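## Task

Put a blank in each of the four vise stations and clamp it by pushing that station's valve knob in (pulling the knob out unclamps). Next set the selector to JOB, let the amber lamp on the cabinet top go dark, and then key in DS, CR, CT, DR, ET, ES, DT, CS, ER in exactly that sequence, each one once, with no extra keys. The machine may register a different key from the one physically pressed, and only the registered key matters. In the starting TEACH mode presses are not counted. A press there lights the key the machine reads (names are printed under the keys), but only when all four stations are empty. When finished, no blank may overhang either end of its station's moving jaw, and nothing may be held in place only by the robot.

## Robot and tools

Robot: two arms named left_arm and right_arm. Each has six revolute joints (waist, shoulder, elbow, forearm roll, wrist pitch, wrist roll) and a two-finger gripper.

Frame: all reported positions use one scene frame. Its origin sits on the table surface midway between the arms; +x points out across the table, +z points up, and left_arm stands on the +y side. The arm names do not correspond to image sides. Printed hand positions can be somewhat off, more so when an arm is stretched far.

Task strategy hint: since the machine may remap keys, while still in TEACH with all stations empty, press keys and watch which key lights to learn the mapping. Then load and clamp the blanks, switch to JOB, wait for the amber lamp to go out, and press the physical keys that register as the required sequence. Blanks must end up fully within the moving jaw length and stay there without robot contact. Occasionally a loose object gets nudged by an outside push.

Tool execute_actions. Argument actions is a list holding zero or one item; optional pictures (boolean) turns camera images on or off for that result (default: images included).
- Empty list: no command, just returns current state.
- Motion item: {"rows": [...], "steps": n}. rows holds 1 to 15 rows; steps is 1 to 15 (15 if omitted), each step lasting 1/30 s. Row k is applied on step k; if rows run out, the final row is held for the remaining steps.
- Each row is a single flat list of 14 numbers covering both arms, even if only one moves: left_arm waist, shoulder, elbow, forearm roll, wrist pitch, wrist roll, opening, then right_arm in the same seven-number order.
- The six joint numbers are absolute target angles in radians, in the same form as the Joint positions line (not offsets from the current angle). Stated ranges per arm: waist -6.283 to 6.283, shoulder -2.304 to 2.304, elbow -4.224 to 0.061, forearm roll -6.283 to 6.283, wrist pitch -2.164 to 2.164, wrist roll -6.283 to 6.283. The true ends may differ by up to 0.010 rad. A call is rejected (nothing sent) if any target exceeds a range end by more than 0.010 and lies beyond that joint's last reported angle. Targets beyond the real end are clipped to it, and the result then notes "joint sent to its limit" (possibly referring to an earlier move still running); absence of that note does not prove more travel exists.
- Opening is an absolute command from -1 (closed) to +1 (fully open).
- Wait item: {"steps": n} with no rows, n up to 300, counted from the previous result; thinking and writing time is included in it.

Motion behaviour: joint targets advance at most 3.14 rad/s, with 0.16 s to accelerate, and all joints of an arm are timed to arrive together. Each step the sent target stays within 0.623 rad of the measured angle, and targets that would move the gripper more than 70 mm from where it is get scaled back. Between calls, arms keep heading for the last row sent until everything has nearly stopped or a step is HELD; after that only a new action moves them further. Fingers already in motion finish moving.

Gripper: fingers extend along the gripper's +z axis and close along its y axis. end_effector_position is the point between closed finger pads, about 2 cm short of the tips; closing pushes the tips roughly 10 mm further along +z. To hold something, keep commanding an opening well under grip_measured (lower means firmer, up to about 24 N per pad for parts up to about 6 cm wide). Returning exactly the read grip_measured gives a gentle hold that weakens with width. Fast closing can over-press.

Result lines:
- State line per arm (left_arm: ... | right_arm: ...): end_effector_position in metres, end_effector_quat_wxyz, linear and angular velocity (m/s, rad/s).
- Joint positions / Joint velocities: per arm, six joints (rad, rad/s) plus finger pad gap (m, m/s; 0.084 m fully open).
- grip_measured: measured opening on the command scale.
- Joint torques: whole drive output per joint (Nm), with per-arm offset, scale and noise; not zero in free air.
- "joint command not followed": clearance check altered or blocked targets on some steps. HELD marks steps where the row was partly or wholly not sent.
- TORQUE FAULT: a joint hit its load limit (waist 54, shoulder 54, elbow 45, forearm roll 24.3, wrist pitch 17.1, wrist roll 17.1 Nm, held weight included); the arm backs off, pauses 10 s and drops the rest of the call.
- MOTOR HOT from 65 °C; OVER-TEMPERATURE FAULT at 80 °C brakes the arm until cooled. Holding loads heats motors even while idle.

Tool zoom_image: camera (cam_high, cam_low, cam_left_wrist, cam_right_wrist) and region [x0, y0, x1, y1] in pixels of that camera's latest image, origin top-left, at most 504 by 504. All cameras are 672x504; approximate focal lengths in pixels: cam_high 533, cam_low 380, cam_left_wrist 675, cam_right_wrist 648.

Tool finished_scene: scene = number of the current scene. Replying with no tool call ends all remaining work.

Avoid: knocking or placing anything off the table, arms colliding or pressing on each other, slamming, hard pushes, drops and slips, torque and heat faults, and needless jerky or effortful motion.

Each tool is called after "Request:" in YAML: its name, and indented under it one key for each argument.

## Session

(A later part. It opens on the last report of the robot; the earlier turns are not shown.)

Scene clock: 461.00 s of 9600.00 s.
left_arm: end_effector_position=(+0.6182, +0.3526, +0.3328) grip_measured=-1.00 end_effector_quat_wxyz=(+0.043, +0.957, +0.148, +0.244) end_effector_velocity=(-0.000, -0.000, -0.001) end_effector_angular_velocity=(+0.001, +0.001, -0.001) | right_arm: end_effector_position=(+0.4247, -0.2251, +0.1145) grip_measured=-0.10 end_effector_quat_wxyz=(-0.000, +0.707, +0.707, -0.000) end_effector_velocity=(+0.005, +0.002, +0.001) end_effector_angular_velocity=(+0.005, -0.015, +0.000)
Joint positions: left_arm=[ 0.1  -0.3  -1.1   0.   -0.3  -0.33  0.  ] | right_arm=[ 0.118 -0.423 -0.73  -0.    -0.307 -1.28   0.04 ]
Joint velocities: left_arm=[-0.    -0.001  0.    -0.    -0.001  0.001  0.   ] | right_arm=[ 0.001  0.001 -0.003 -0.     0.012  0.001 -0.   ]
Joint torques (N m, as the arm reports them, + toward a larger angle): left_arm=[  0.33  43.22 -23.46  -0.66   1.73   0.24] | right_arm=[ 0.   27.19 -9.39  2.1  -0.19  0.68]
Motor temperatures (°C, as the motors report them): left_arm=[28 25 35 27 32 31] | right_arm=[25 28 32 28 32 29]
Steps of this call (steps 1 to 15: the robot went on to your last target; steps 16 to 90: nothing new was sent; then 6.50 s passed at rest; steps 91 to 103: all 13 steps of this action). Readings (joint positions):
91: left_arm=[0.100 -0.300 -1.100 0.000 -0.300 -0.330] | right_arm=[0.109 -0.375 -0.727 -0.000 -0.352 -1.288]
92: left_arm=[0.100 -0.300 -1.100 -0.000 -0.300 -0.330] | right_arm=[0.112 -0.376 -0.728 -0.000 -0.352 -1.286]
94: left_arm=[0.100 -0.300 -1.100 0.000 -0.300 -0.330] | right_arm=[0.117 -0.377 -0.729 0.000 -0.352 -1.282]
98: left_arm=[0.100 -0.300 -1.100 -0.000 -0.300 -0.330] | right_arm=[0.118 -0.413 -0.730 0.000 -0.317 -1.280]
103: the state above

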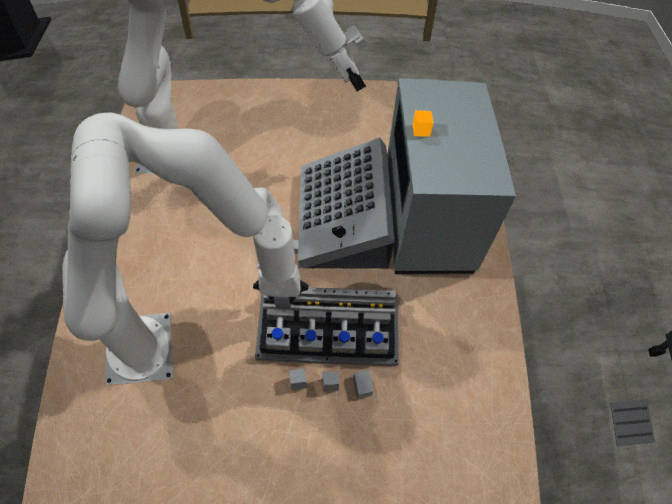

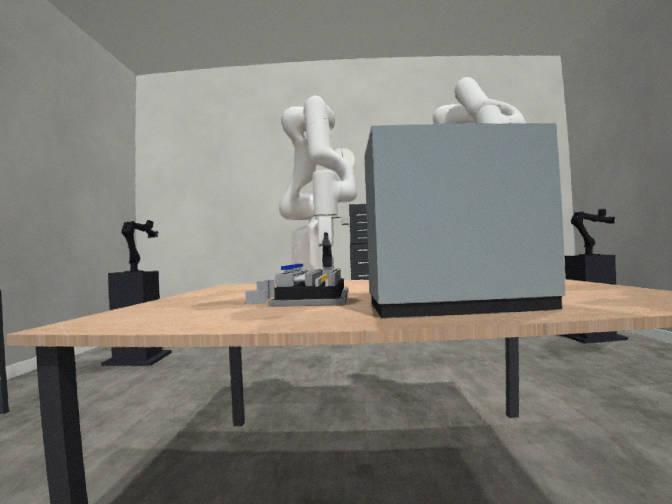

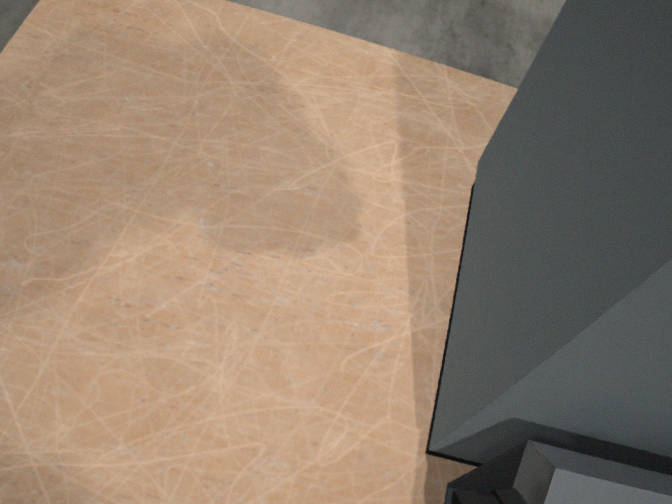

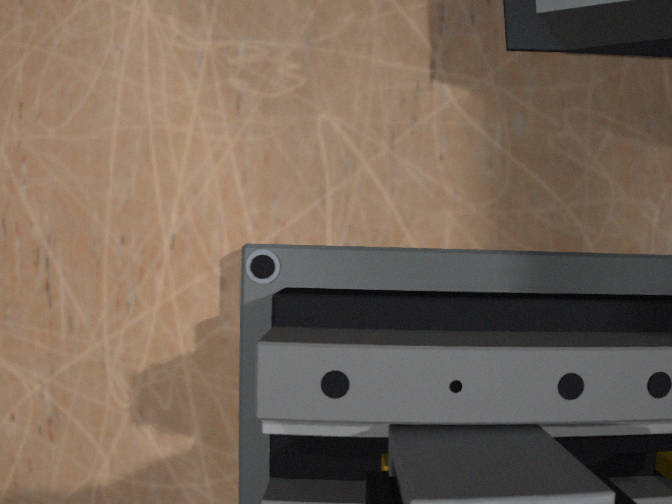

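Request:
execute_actions:
  actions:
    - {"rows":[[0.1,-0.3,-1.1,0,-0.3,-0.33,-1,0.118,-0.458,-0.731,0,-0.273,-1.28,-0.6]],"steps":12}

Request:
zoom_image:
  camera: "cam_low"
  region: [270,230,370,305]

Scene clock: 465.40 s of 9600.00 s.
left_arm: end_effector_position=(+0.6182, +0.3526, +0.3328) grip_measured=-1.00 end_effector_quat_wxyz=(+0.043, +0.957, +0.148, +0.244) end_effector_velocity=(-0.001, -0.000, -0.002) end_effector_angular_velocity=(+0.000, +0.003, +0.000) | right_arm: end_effector_position=(+0.4250, -0.2250, +0.0998) grip_measured=-0.10 end_effector_quat_wxyz=(+0.000, +0.707, +0.707, +0.000) end_effector_velocity=(-0.000, -0.000, -0.000) end_effector_angular_velocity=(-0.000, +0.001, +0.000)
Joint positions: left_arm=[ 0.1  -0.3  -1.1   0.   -0.3  -0.33  0.  ] | right_arm=[ 0.118 -0.458 -0.731 -0.    -0.273 -1.28   0.04 ]
Joint velocities: left_arm=[-0.    -0.002  0.001  0.    -0.001 -0.001  0.   ] | right_arm=[-0. -0.  0. -0. -0. -0.  0.]
Joint torques (N m, as the arm reports them, + toward a larger angle): left_arm=[  0.57  43.12 -23.35  -0.72   1.7    0.29] | right_arm=[ 0.71 18.68 -5.14  1.91 -0.37  0.4 ]
Motor temperatures (°C, as the motors report them): left_arm=[28 25 35 27 32 31] | right_arm=[25 28 32 28 32 29]
Steps of this call (steps 1 to 15: the robot went on to your last target; steps 16 to 90: nothing new was sent; then 1.00 s passed at rest; steps 91 to 102: all 12 steps of this action). Readings (joint positions):
91: left_arm=[0.100 -0.300 -1.100 0.000 -0.300 -0.330] | right_arm=[0.118 -0.424 -0.730 0.000 -0.306 -1.280]
92: left_arm=[0.100 -0.300 -1.100 0.000 -0.300 -0.330] | right_arm=[0.118 -0.430 -0.731 0.000 -0.299 -1.280]
94: left_arm=[0.100 -0.300 -1.100 0.000 -0.300 -0.330] | right_arm=[0.118 -0.451 -0.731 0.000 -0.280 -1.280]
98: left_arm=[0.100 -0.300 -1.100 -0.000 -0.300 -0.330] | right_arm=[0.118 -0.458 -0.731 -0.000 -0.273 -1.280]
102: the state above

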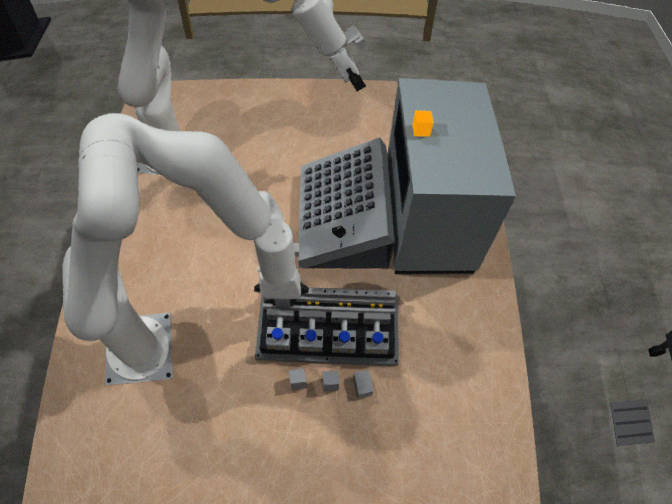

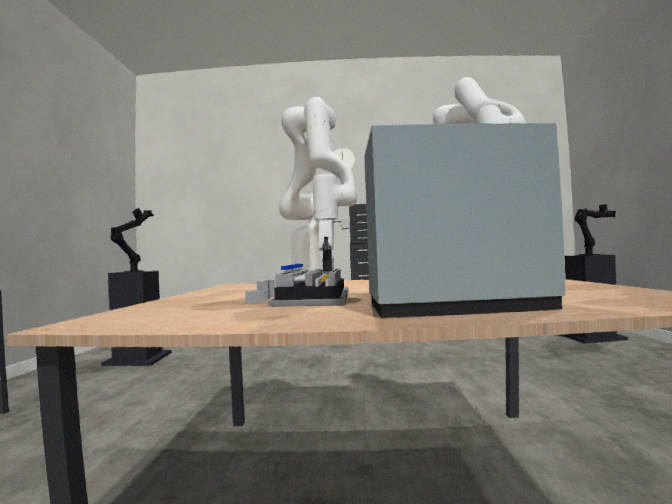

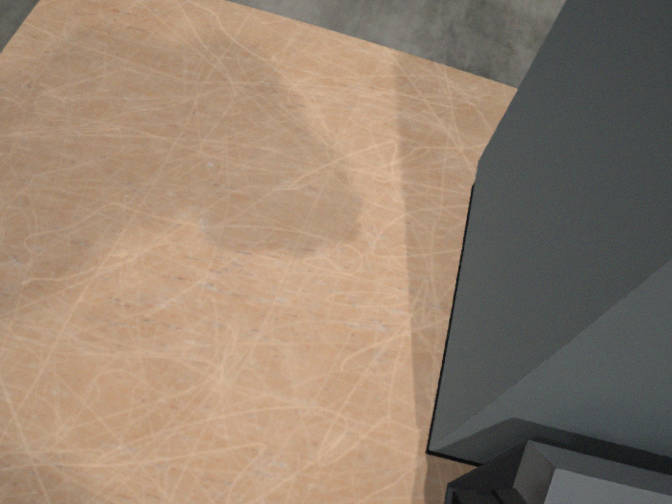

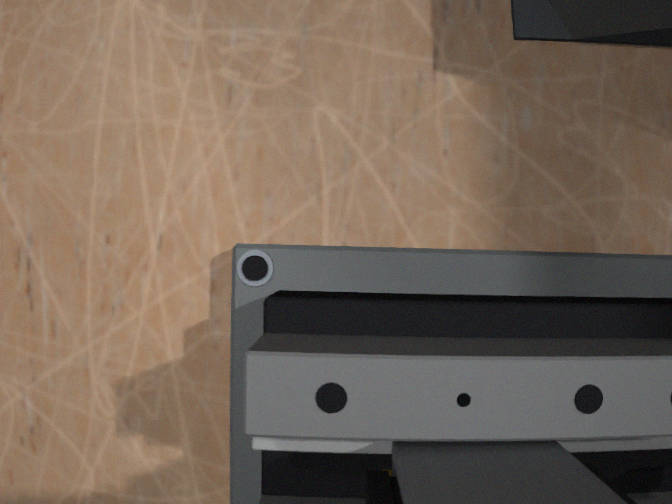

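Region (270, 230, 370, 305) of cam_low's 672x504 image, scaled by 5.040, with more detail than that image has; it fills the top 378 rows of this view, and the rest is white.

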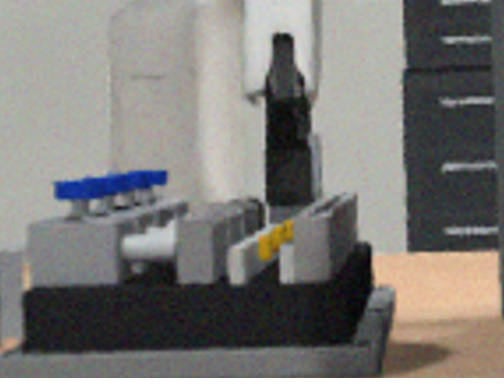

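Request:
execute_actions:
  actions: []

Scene clock: 486.30 s of 9600.00 s.
left_arm: end_effector_position=(+0.6182, +0.3526, +0.3328) grip_measured=-1.00 end_effector_quat_wxyz=(+0.043, +0.957, +0.148, +0.244) end_effector_velocity=(+0.000, +0.000, -0.000) end_effector_angular_velocity=(+0.001, +0.001, -0.001) | right_arm: end_effector_position=(+0.4246, -0.2251, +0.0995) grip_measured=-0.10 end_effector_quat_wxyz=(-0.000, +0.707, +0.707, -0.000) end_effector_velocity=(-0.000, -0.000, -0.000) end_effector_angular_velocity=(-0.000, +0.000, +0.000)
Joint positions: left_arm=[ 0.1  -0.3  -1.1   0.   -0.3  -0.33  0.  ] | right_arm=[ 0.118 -0.458 -0.731  0.    -0.273 -1.28   0.04 ]
Joint velocities: left_arm=[ 0.    -0.001 -0.     0.001 -0.     0.001  0.   ] | right_arm=[-0.    -0.001  0.    -0.001  0.    -0.    -0.   ]
Joint torques (N m, as the arm reports them, + toward a larger angle): left_arm=[  0.8   42.95 -23.05  -0.99   1.68   0.23] | right_arm=[-1.51 18.72 -3.23  1.78 -1.69  0.35]
Motor temperatures (°C, as the motors report them): left_arm=[28 25 35 27 32 31] | right_arm=[25 28 31 28 32 29]
Steps of this call (steps 1 to 15: the robot went on to your last target; steps 16 to 90: nothing new was sent; then 17.90 s passed at rest). Readings (joint positions):
1: left_arm=[0.100 -0.300 -1.100 0.000 -0.300 -0.330] | right_arm=[0.118 -0.458 -0.731 -0.000 -0.273 -1.280]
2: left_arm=[0.100 -0.300 -1.100 0.000 -0.300 -0.330] | right_arm=[0.118 -0.458 -0.731 -0.000 -0.273 -1.280]
4: left_arm=[0.100 -0.300 -1.100 -0.000 -0.300 -0.330] | right_arm=[0.118 -0.458 -0.731 -0.000 -0.273 -1.280]
8: left_arm=[0.100 -0.300 -1.100 0.000 -0.300 -0.330] | right_arm=[0.118 -0.458 -0.731 -0.000 -0.272 -1.280]
90: the state above
All arms were judged still, so your last target was given up. Only a new action makes them travel on or press farther. Fingers that are still opening or closing keep moving.

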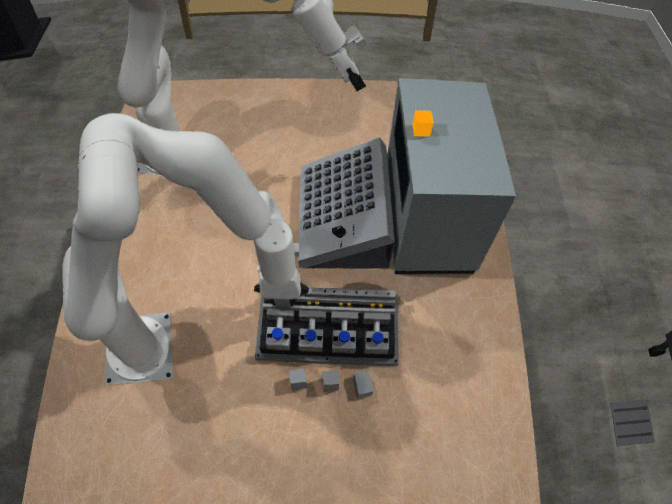

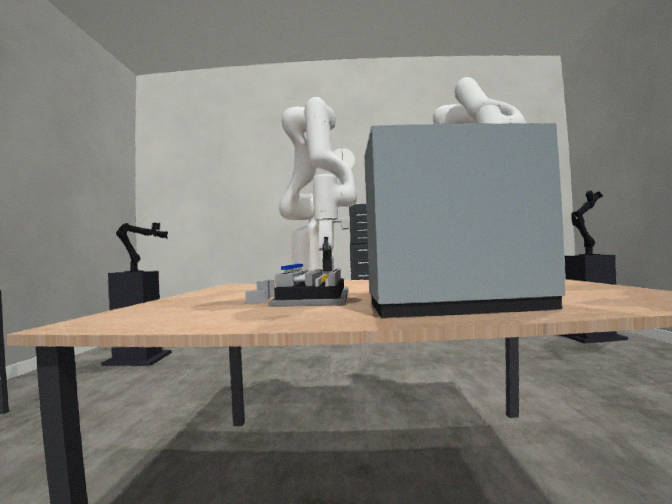

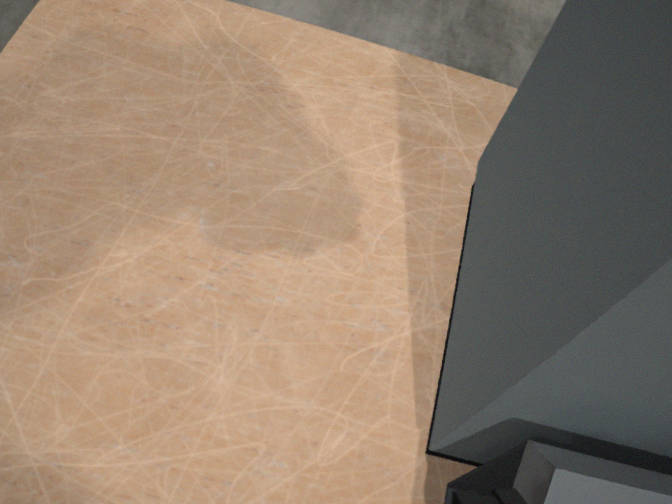

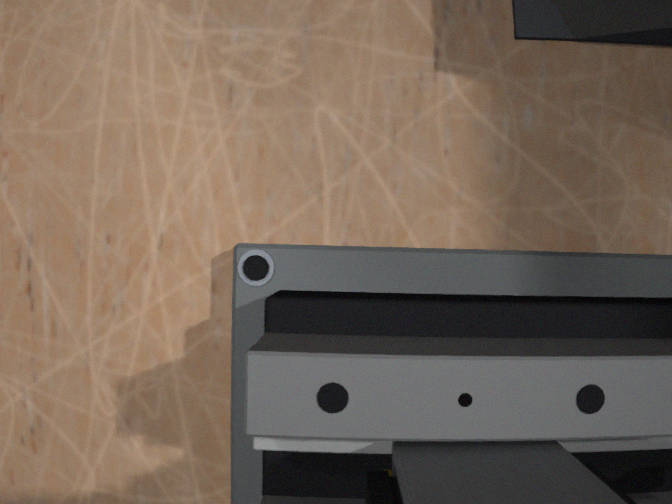

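Request:
execute_actions:
  actions:
    - {"rows":[[0.1,-0.3,-1.1,0,-0.3,-0.33,-1,0.118,-0.458,-0.731,0,-0.273,-1.28,0.1],[0.1,-0.3,-1.1,0,-0.3,-0.33,-1,0.118,-0.458,-0.731,0,-0.273,-1.28,0.3],[0.1,-0.3,-1.1,0,-0.3,-0.33,-1,0.118,-0.458,-0.731,0,-0.273,-1.28,0.3],[0.1,-0.3,-1.1,0,-0.3,-0.33,-1,0.118,-0.458,-0.731,0,-0.273,-1.28,0.3],[0.1,-0.3,-1.1,0,-0.3,-0.33,-1,0.118,-0.458,-0.731,0,-0.273,-1.28,0.3],[0.1,-0.3,-1.1,0,-0.3,-0.33,-1,0.118,-0.377,-0.729,0,-0.352,-1.28,0.3],[0.1,-0.3,-1.1,0,-0.3,-0.33,-1,0.118,-0.377,-0.729,0,-0.352,-1.28,0.3],[0.1,-0.3,-1.1,0,-0.3,-0.33,-1,0.118,-0.377,-0.729,0,-0.352,-1.28,0.3],[0.1,-0.3,-1.1,0,-0.3,-0.33,-1,0.118,-0.256,-0.740,0,-0.484,-1.28,0.3]],"steps":15}

Request:
zoom_image:
  camera: "cam_high"
  region: [220,270,420,420]

Scene clock: 493.13 s of 9600.00 s.
left_arm: end_effector_position=(+0.6182, +0.3526, +0.3328) grip_measured=-1.00 end_effector_quat_wxyz=(+0.043, +0.957, +0.148, +0.244) end_effector_velocity=(+0.000, +0.000, +0.001) end_effector_angular_velocity=(+0.000, -0.002, +0.000) | right_arm: end_effector_position=(+0.4250, -0.2250, +0.1896) grip_measured=+0.29 end_effector_quat_wxyz=(+0.002, +0.707, +0.707, +0.003) end_effector_velocity=(-0.030, -0.009, +0.026) end_effector_angular_velocity=(-0.024, +0.079, +0.001)
Joint positions: left_arm=[ 0.1  -0.3  -1.1  -0.   -0.3  -0.33  0.  ] | right_arm=[ 0.118 -0.257 -0.742  0.    -0.478 -1.28   0.056]
Joint velocities: left_arm=[ 0.     0.001 -0.     0.     0.    -0.     0.   ] | right_arm=[ 0.     0.074  0.018 -0.001 -0.139 -0.    -0.   ]
Joint torques (N m, as the arm reports them, + toward a larger angle): left_arm=[  0.62  42.56 -23.14  -0.87   1.69   0.29] | right_arm=[-1.86 11.46 -8.28  1.55 -0.09  0.2 ]
Motor temperatures (°C, as the motors report them): left_arm=[28 25 35 27 32 31] | right_arm=[25 28 31 28 32 29]
Steps of this call (steps 1 to 90: nothing new was sent; then 3.33 s passed at rest; steps 91 to 105: all 15 steps of this action). Readings (joint positions):
91: left_arm=[0.100 -0.300 -1.100 -0.000 -0.300 -0.330] | right_arm=[0.118 -0.458 -0.731 -0.000 -0.273 -1.280]
92: left_arm=[0.100 -0.300 -1.100 -0.000 -0.300 -0.330] | right_arm=[0.118 -0.458 -0.731 0.000 -0.273 -1.280]
94: left_arm=[0.100 -0.300 -1.100 -0.000 -0.300 -0.330] | right_arm=[0.118 -0.459 -0.729 -0.000 -0.274 -1.280]
98: left_arm=[0.100 -0.300 -1.100 -0.000 -0.300 -0.330] | right_arm=[0.118 -0.428 -0.727 -0.000 -0.308 -1.280]
105: the state above

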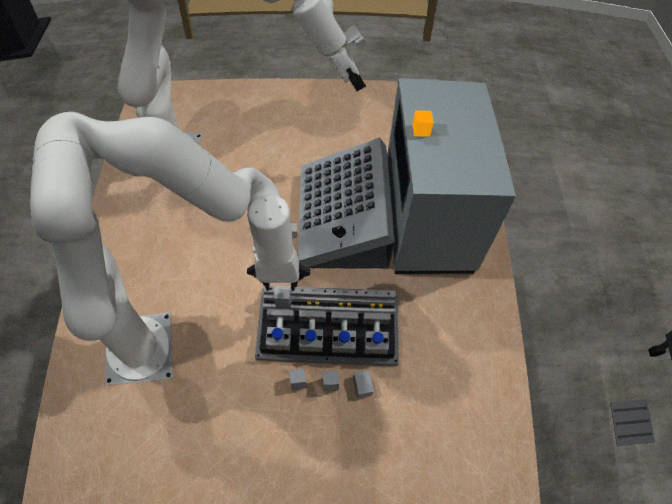

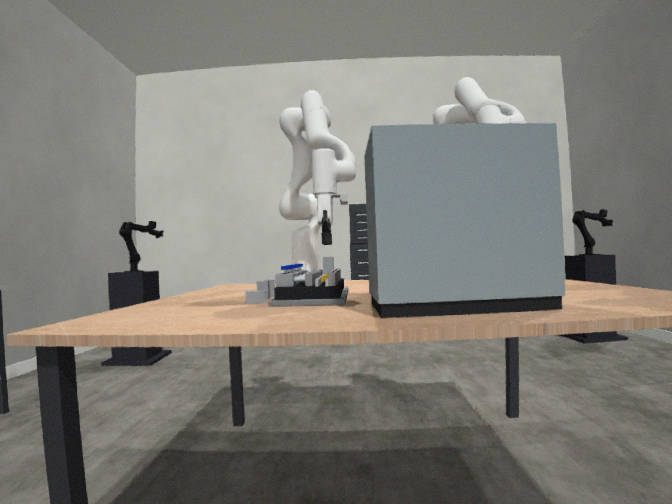

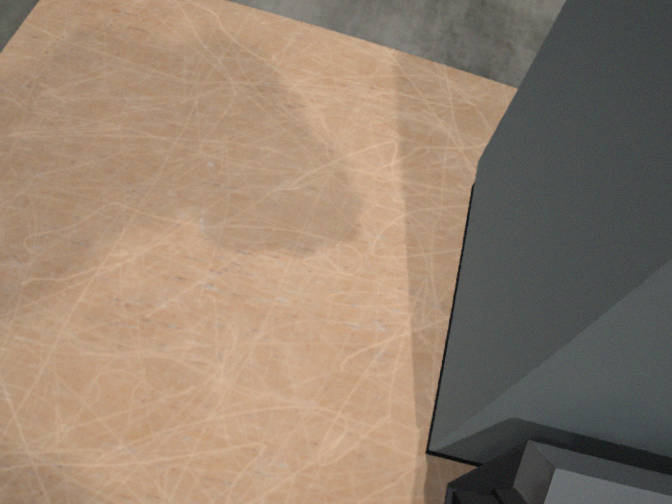

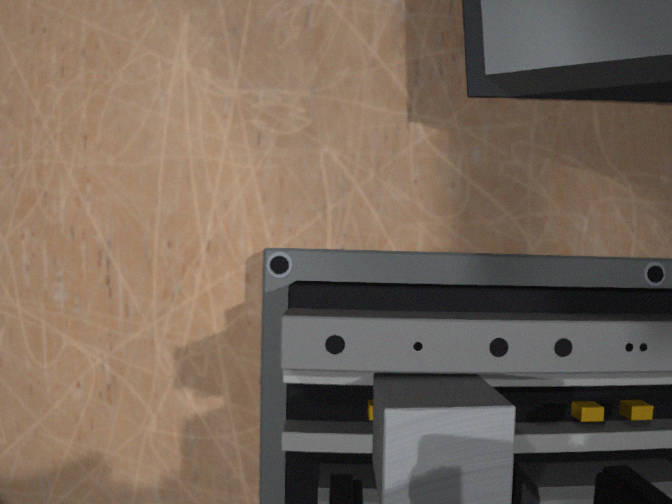

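Region (220, 270, 420, 420) of cam_high's 672x504 image, scaled by 2.520, with more detail than that image has; it fills the top 378 rows of this view, and the rest is white.

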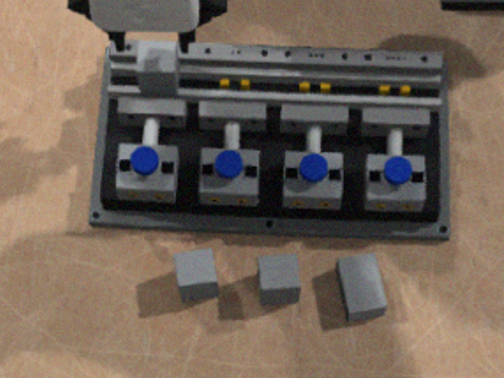

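Request:
execute_actions:
  actions:
    - {"rows":[[0.1,-0.3,-1.1,0,-0.3,-0.33,-1,-0.125,-0.222,-0.697,0,-0.475,0.048,-1],[0.1,-0.3,-1.1,0,-0.3,-0.33,-1,-0.125,-0.222,-0.697,0,-0.475,0.048,-1],[0.1,-0.3,-1.1,0,-0.3,-0.33,-1,-0.125,-0.222,-0.697,0,-0.475,0.048,-1],[0.1,-0.3,-1.1,0,-0.3,-0.33,-1,-0.125,-0.222,-0.697,0,-0.475,0.048,-1],[0.1,-0.3,-1.1,0,-0.3,-0.33,-1,-0.125,-0.222,-0.697,0,-0.475,0.048,-1],[0.1,-0.3,-1.1,0,-0.3,-0.33,-1,-0.125,-0.222,-0.697,0,-0.475,0.048,-1],[0.1,-0.3,-1.1,0,-0.3,-0.33,-1,-0.125,-0.222,-0.697,0,-0.475,0.048,-1],[0.1,-0.3,-1.1,0,-0.3,-0.33,-1,-0.125,-0.222,-0.697,0,-0.475,0.048,-1],[0.1,-0.3,-1.1,0,-0.3,-0.33,-1,-0.125,-0.222,-0.697,0,-0.475,0.048,-1],[0.1,-0.3,-1.1,0,-0.3,-0.33,-1,-0.125,-0.331,-0.684,0,-0.353,0.048,-1]],"steps":15}

Request:
zoom_image:
  camera: "cam_low"
  region: [230,200,370,305]

Scene clock: 507.07 s of 9600.00 s.
left_arm: end_effector_position=(+0.6182, +0.3526, +0.3328) grip_measured=-1.00 end_effector_quat_wxyz=(+0.043, +0.957, +0.148, +0.244) end_effector_velocity=(+0.000, -0.000, +0.001) end_effector_angular_velocity=(-0.000, -0.001, +0.001) | right_arm: end_effector_position=(+0.4244, -0.3257, +0.1638) grip_measured=-1.00 end_effector_quat_wxyz=(-0.000, +0.996, +0.095, -0.002) end_effector_velocity=(+0.003, -0.048, -0.301) end_effector_angular_velocity=(-0.011, -0.004, -2.497)
Joint positions: left_arm=[ 0.1  -0.3  -1.1  -0.   -0.3  -0.33  0.  ] | right_arm=[-0.117 -0.279 -0.69   0.    -0.416 -0.134  0.   ]
Joint velocities: left_arm=[-0.     0.001 -0.001 -0.    -0.001 -0.001  0.   ] | right_arm=[-0.117 -0.658  0.09  -0.001  0.752  2.381  0.   ]
Joint torques (N m, as the arm reports them, + toward a larger angle): left_arm=[  1.03  43.34 -23.21  -0.72   1.73   0.37] | right_arm=[  8.05  18.67 -10.05   2.26  -0.37  -0.56]
Motor temperatures (°C, as the motors report them): left_arm=[28 25 35 27 32 31] | right_arm=[25 28 31 28 32 29]
Steps of this call (steps 1 to 15: the robot went on to your last target; steps 16 to 90: nothing new was sent; then 10.43 s passed at rest; steps 91 to 105: all 15 steps of this action). Readings (joint positions):
91: left_arm=[0.100 -0.300 -1.100 -0.000 -0.300 -0.330] | right_arm=[0.118 -0.256 -0.740 0.000 -0.484 -1.279]
92: left_arm=[0.100 -0.300 -1.100 -0.000 -0.300 -0.330] | right_arm=[0.114 -0.255 -0.739 0.000 -0.484 -1.268]
94: left_arm=[0.100 -0.300 -1.100 -0.000 -0.300 -0.330] | right_arm=[0.086 -0.252 -0.734 0.000 -0.483 -1.193]
98: left_arm=[0.100 -0.300 -1.100 -0.000 -0.300 -0.330] | right_arm=[-0.032 -0.235 -0.714 -0.000 -0.478 -0.840]
105: the state above

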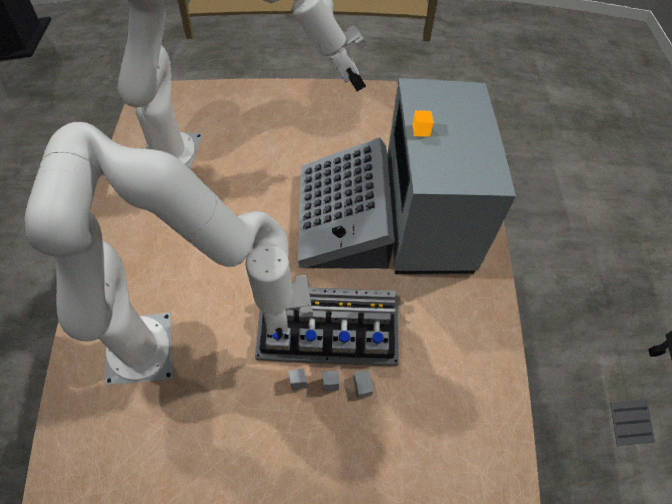

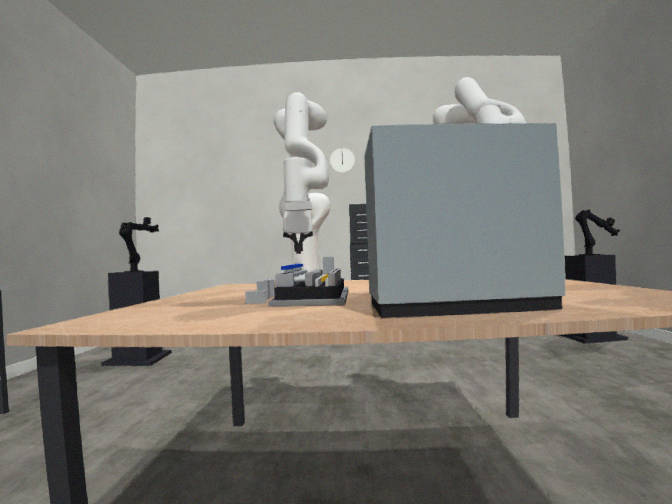

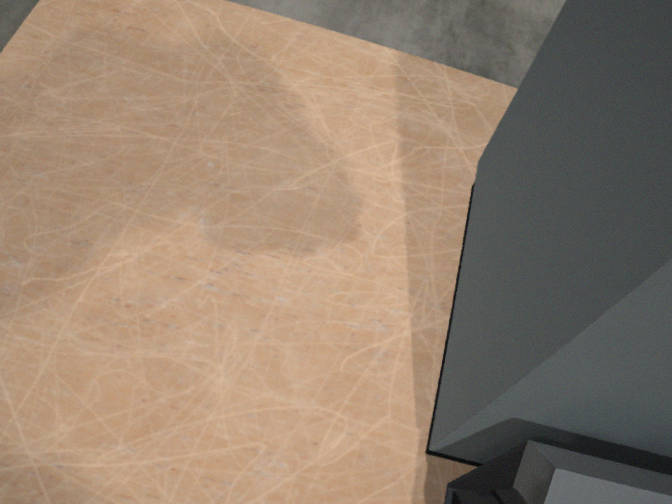

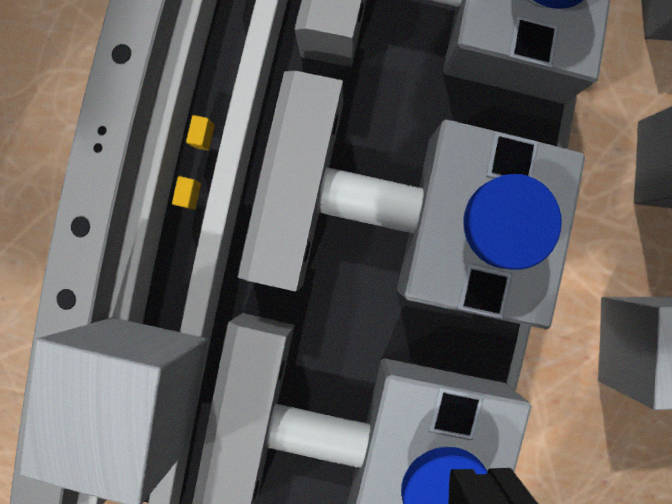

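Region (230, 200, 370, 305) of cam_low's 672x504 image, scaled by 3.600, with more detail than that image has; it fills the top 378 rows of this view, and the rest is white.

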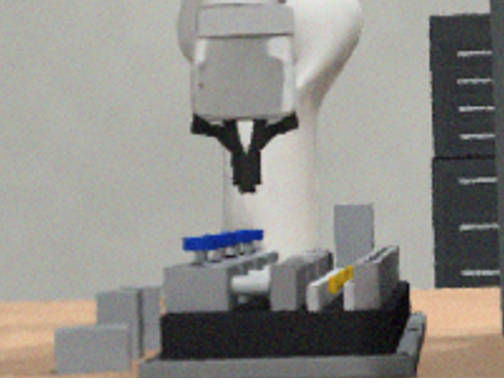

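Request:
execute_actions:
  actions:
    - {"rows":[[0.1,-0.3,-1.1,0,-0.3,-0.33,-1,-0.125,-0.331,-0.684,0,-0.353,0.048,-1],[0.1,-0.3,-1.1,0,-0.3,-0.33,-1,-0.125,-0.331,-0.684,0,-0.353,0.048,-1],[0.1,-0.3,-1.1,0,-0.3,-0.33,-1,-0.125,-0.331,-0.684,0,-0.353,0.048,-1],[0.1,-0.3,-1.1,0,-0.3,-0.33,-1,-0.125,-0.355,-0.681,0,-0.326,0.048,-1],[0.1,-0.3,-1.1,0,-0.3,-0.33,-1,-0.125,-0.355,-0.681,0,-0.326,0.048,-1],[0.1,-0.3,-1.1,0,-0.3,-0.33,-1,-0.125,-0.38,-0.681,0,-0.301,0.048,-1],[0.1,-0.3,-1.1,0,-0.3,-0.33,-1,-0.125,-0.38,-0.681,0,-0.301,0.048,-1],[0.1,-0.3,-1.1,0,-0.3,-0.33,-1,-0.125,-0.392,-0.681,0,-0.289,0.048,-1]],"steps":15}

Request:
zoom_image:
  camera: "cam_low"
  region: [230,200,370,305]

Scene clock: 518.40 s of 9600.00 s.
left_arm: end_effector_position=(+0.6182, +0.3526, +0.3328) grip_measured=-1.00 end_effector_quat_wxyz=(+0.043, +0.957, +0.148, +0.244) end_effector_velocity=(-0.000, +0.000, +0.000) end_effector_angular_velocity=(-0.000, +0.001, +0.000) | right_arm: end_effector_position=(+0.4252, -0.3291, +0.1163) grip_measured=-1.00 end_effector_quat_wxyz=(+0.000, +1.000, -0.000, -0.001) end_effector_velocity=(+0.000, -0.001, -0.002) end_effector_angular_velocity=(+0.000, -0.004, -0.001)
Joint positions: left_arm=[ 0.1  -0.3  -1.1   0.   -0.3  -0.33  0.  ] | right_arm=[-0.125 -0.389 -0.683 -0.    -0.296  0.048  0.   ]
Joint velocities: left_arm=[ 0.    -0.    -0.001 -0.    -0.002 -0.     0.   ] | right_arm=[-0.001 -0.004  0.002 -0.     0.01  -0.     0.   ]
Joint torques (N m, as the arm reports them, + toward a larger angle): left_arm=[  0.81  43.23 -22.84  -0.81   1.69   0.24] | right_arm=[-2.42  0.36 -1.71  2.37  5.29  0.55]
Motor temperatures (°C, as the motors report them): left_arm=[28 25 35 27 32 31] | right_arm=[25 28 32 28 32 29]
Steps of this call (steps 1 to 30: the robot went on to your last target; steps 31 to 90: nothing new was sent; then 7.83 s passed at rest; steps 91 to 105: all 15 steps of this action). Readings (joint positions):
91: left_arm=[0.100 -0.300 -1.100 -0.000 -0.300 -0.330] | right_arm=[-0.125 -0.331 -0.684 -0.000 -0.353 0.048]
92: left_arm=[0.100 -0.300 -1.100 -0.000 -0.300 -0.330] | right_arm=[-0.125 -0.331 -0.684 -0.000 -0.353 0.048]
94: left_arm=[0.100 -0.300 -1.100 -0.000 -0.300 -0.330] | right_arm=[-0.125 -0.332 -0.684 0.000 -0.352 0.048]
98: left_arm=[0.100 -0.300 -1.100 -0.000 -0.300 -0.330] | right_arm=[-0.125 -0.368 -0.681 -0.000 -0.313 0.048]
105: the state above

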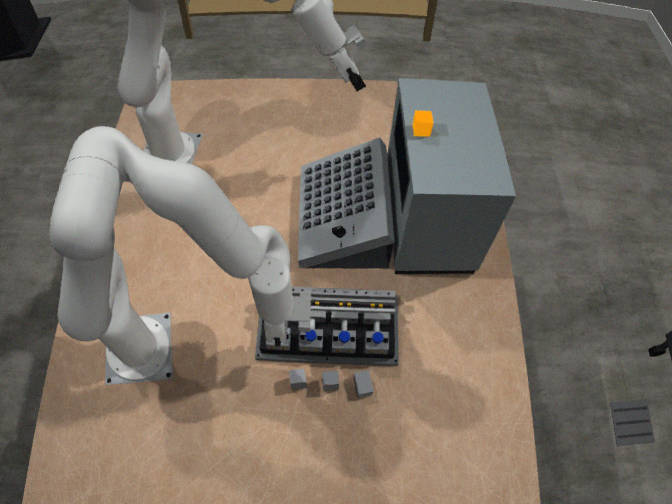

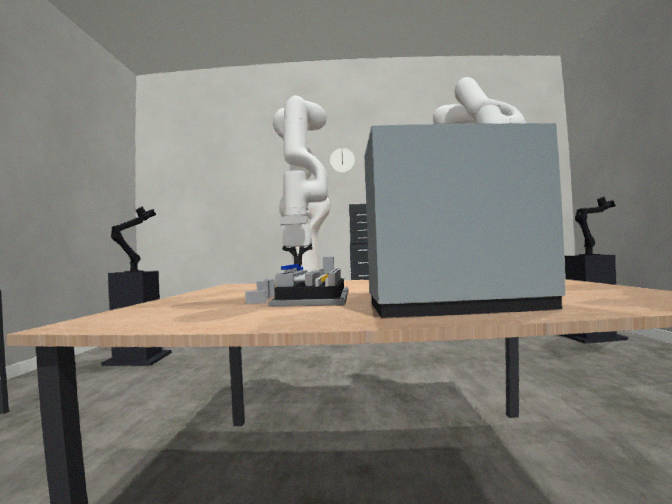

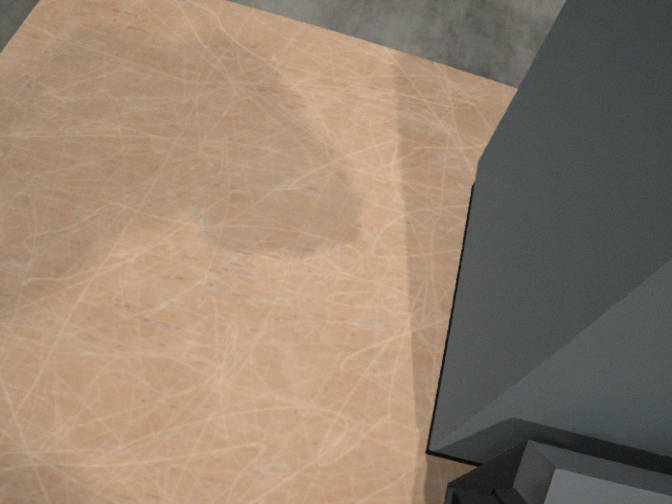

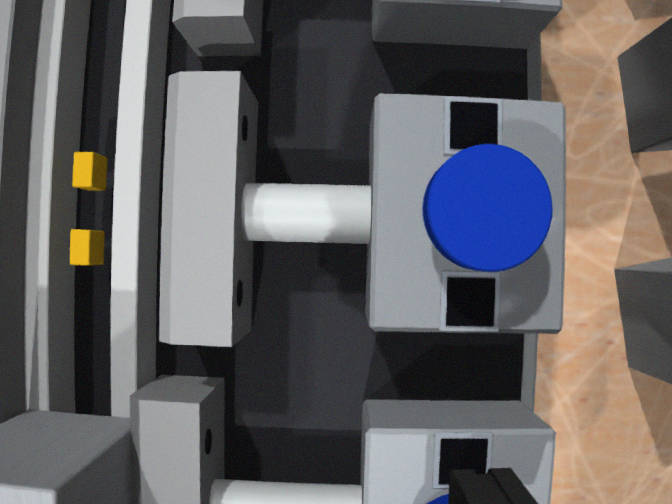

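Region (230, 200, 370, 305) of cam_low's 672x504 image, scaled by 3.600, with more detail than that image has; it fills the top 378 rows of this view, and the rest is white.

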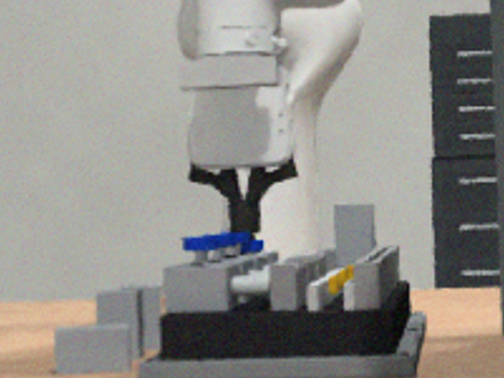

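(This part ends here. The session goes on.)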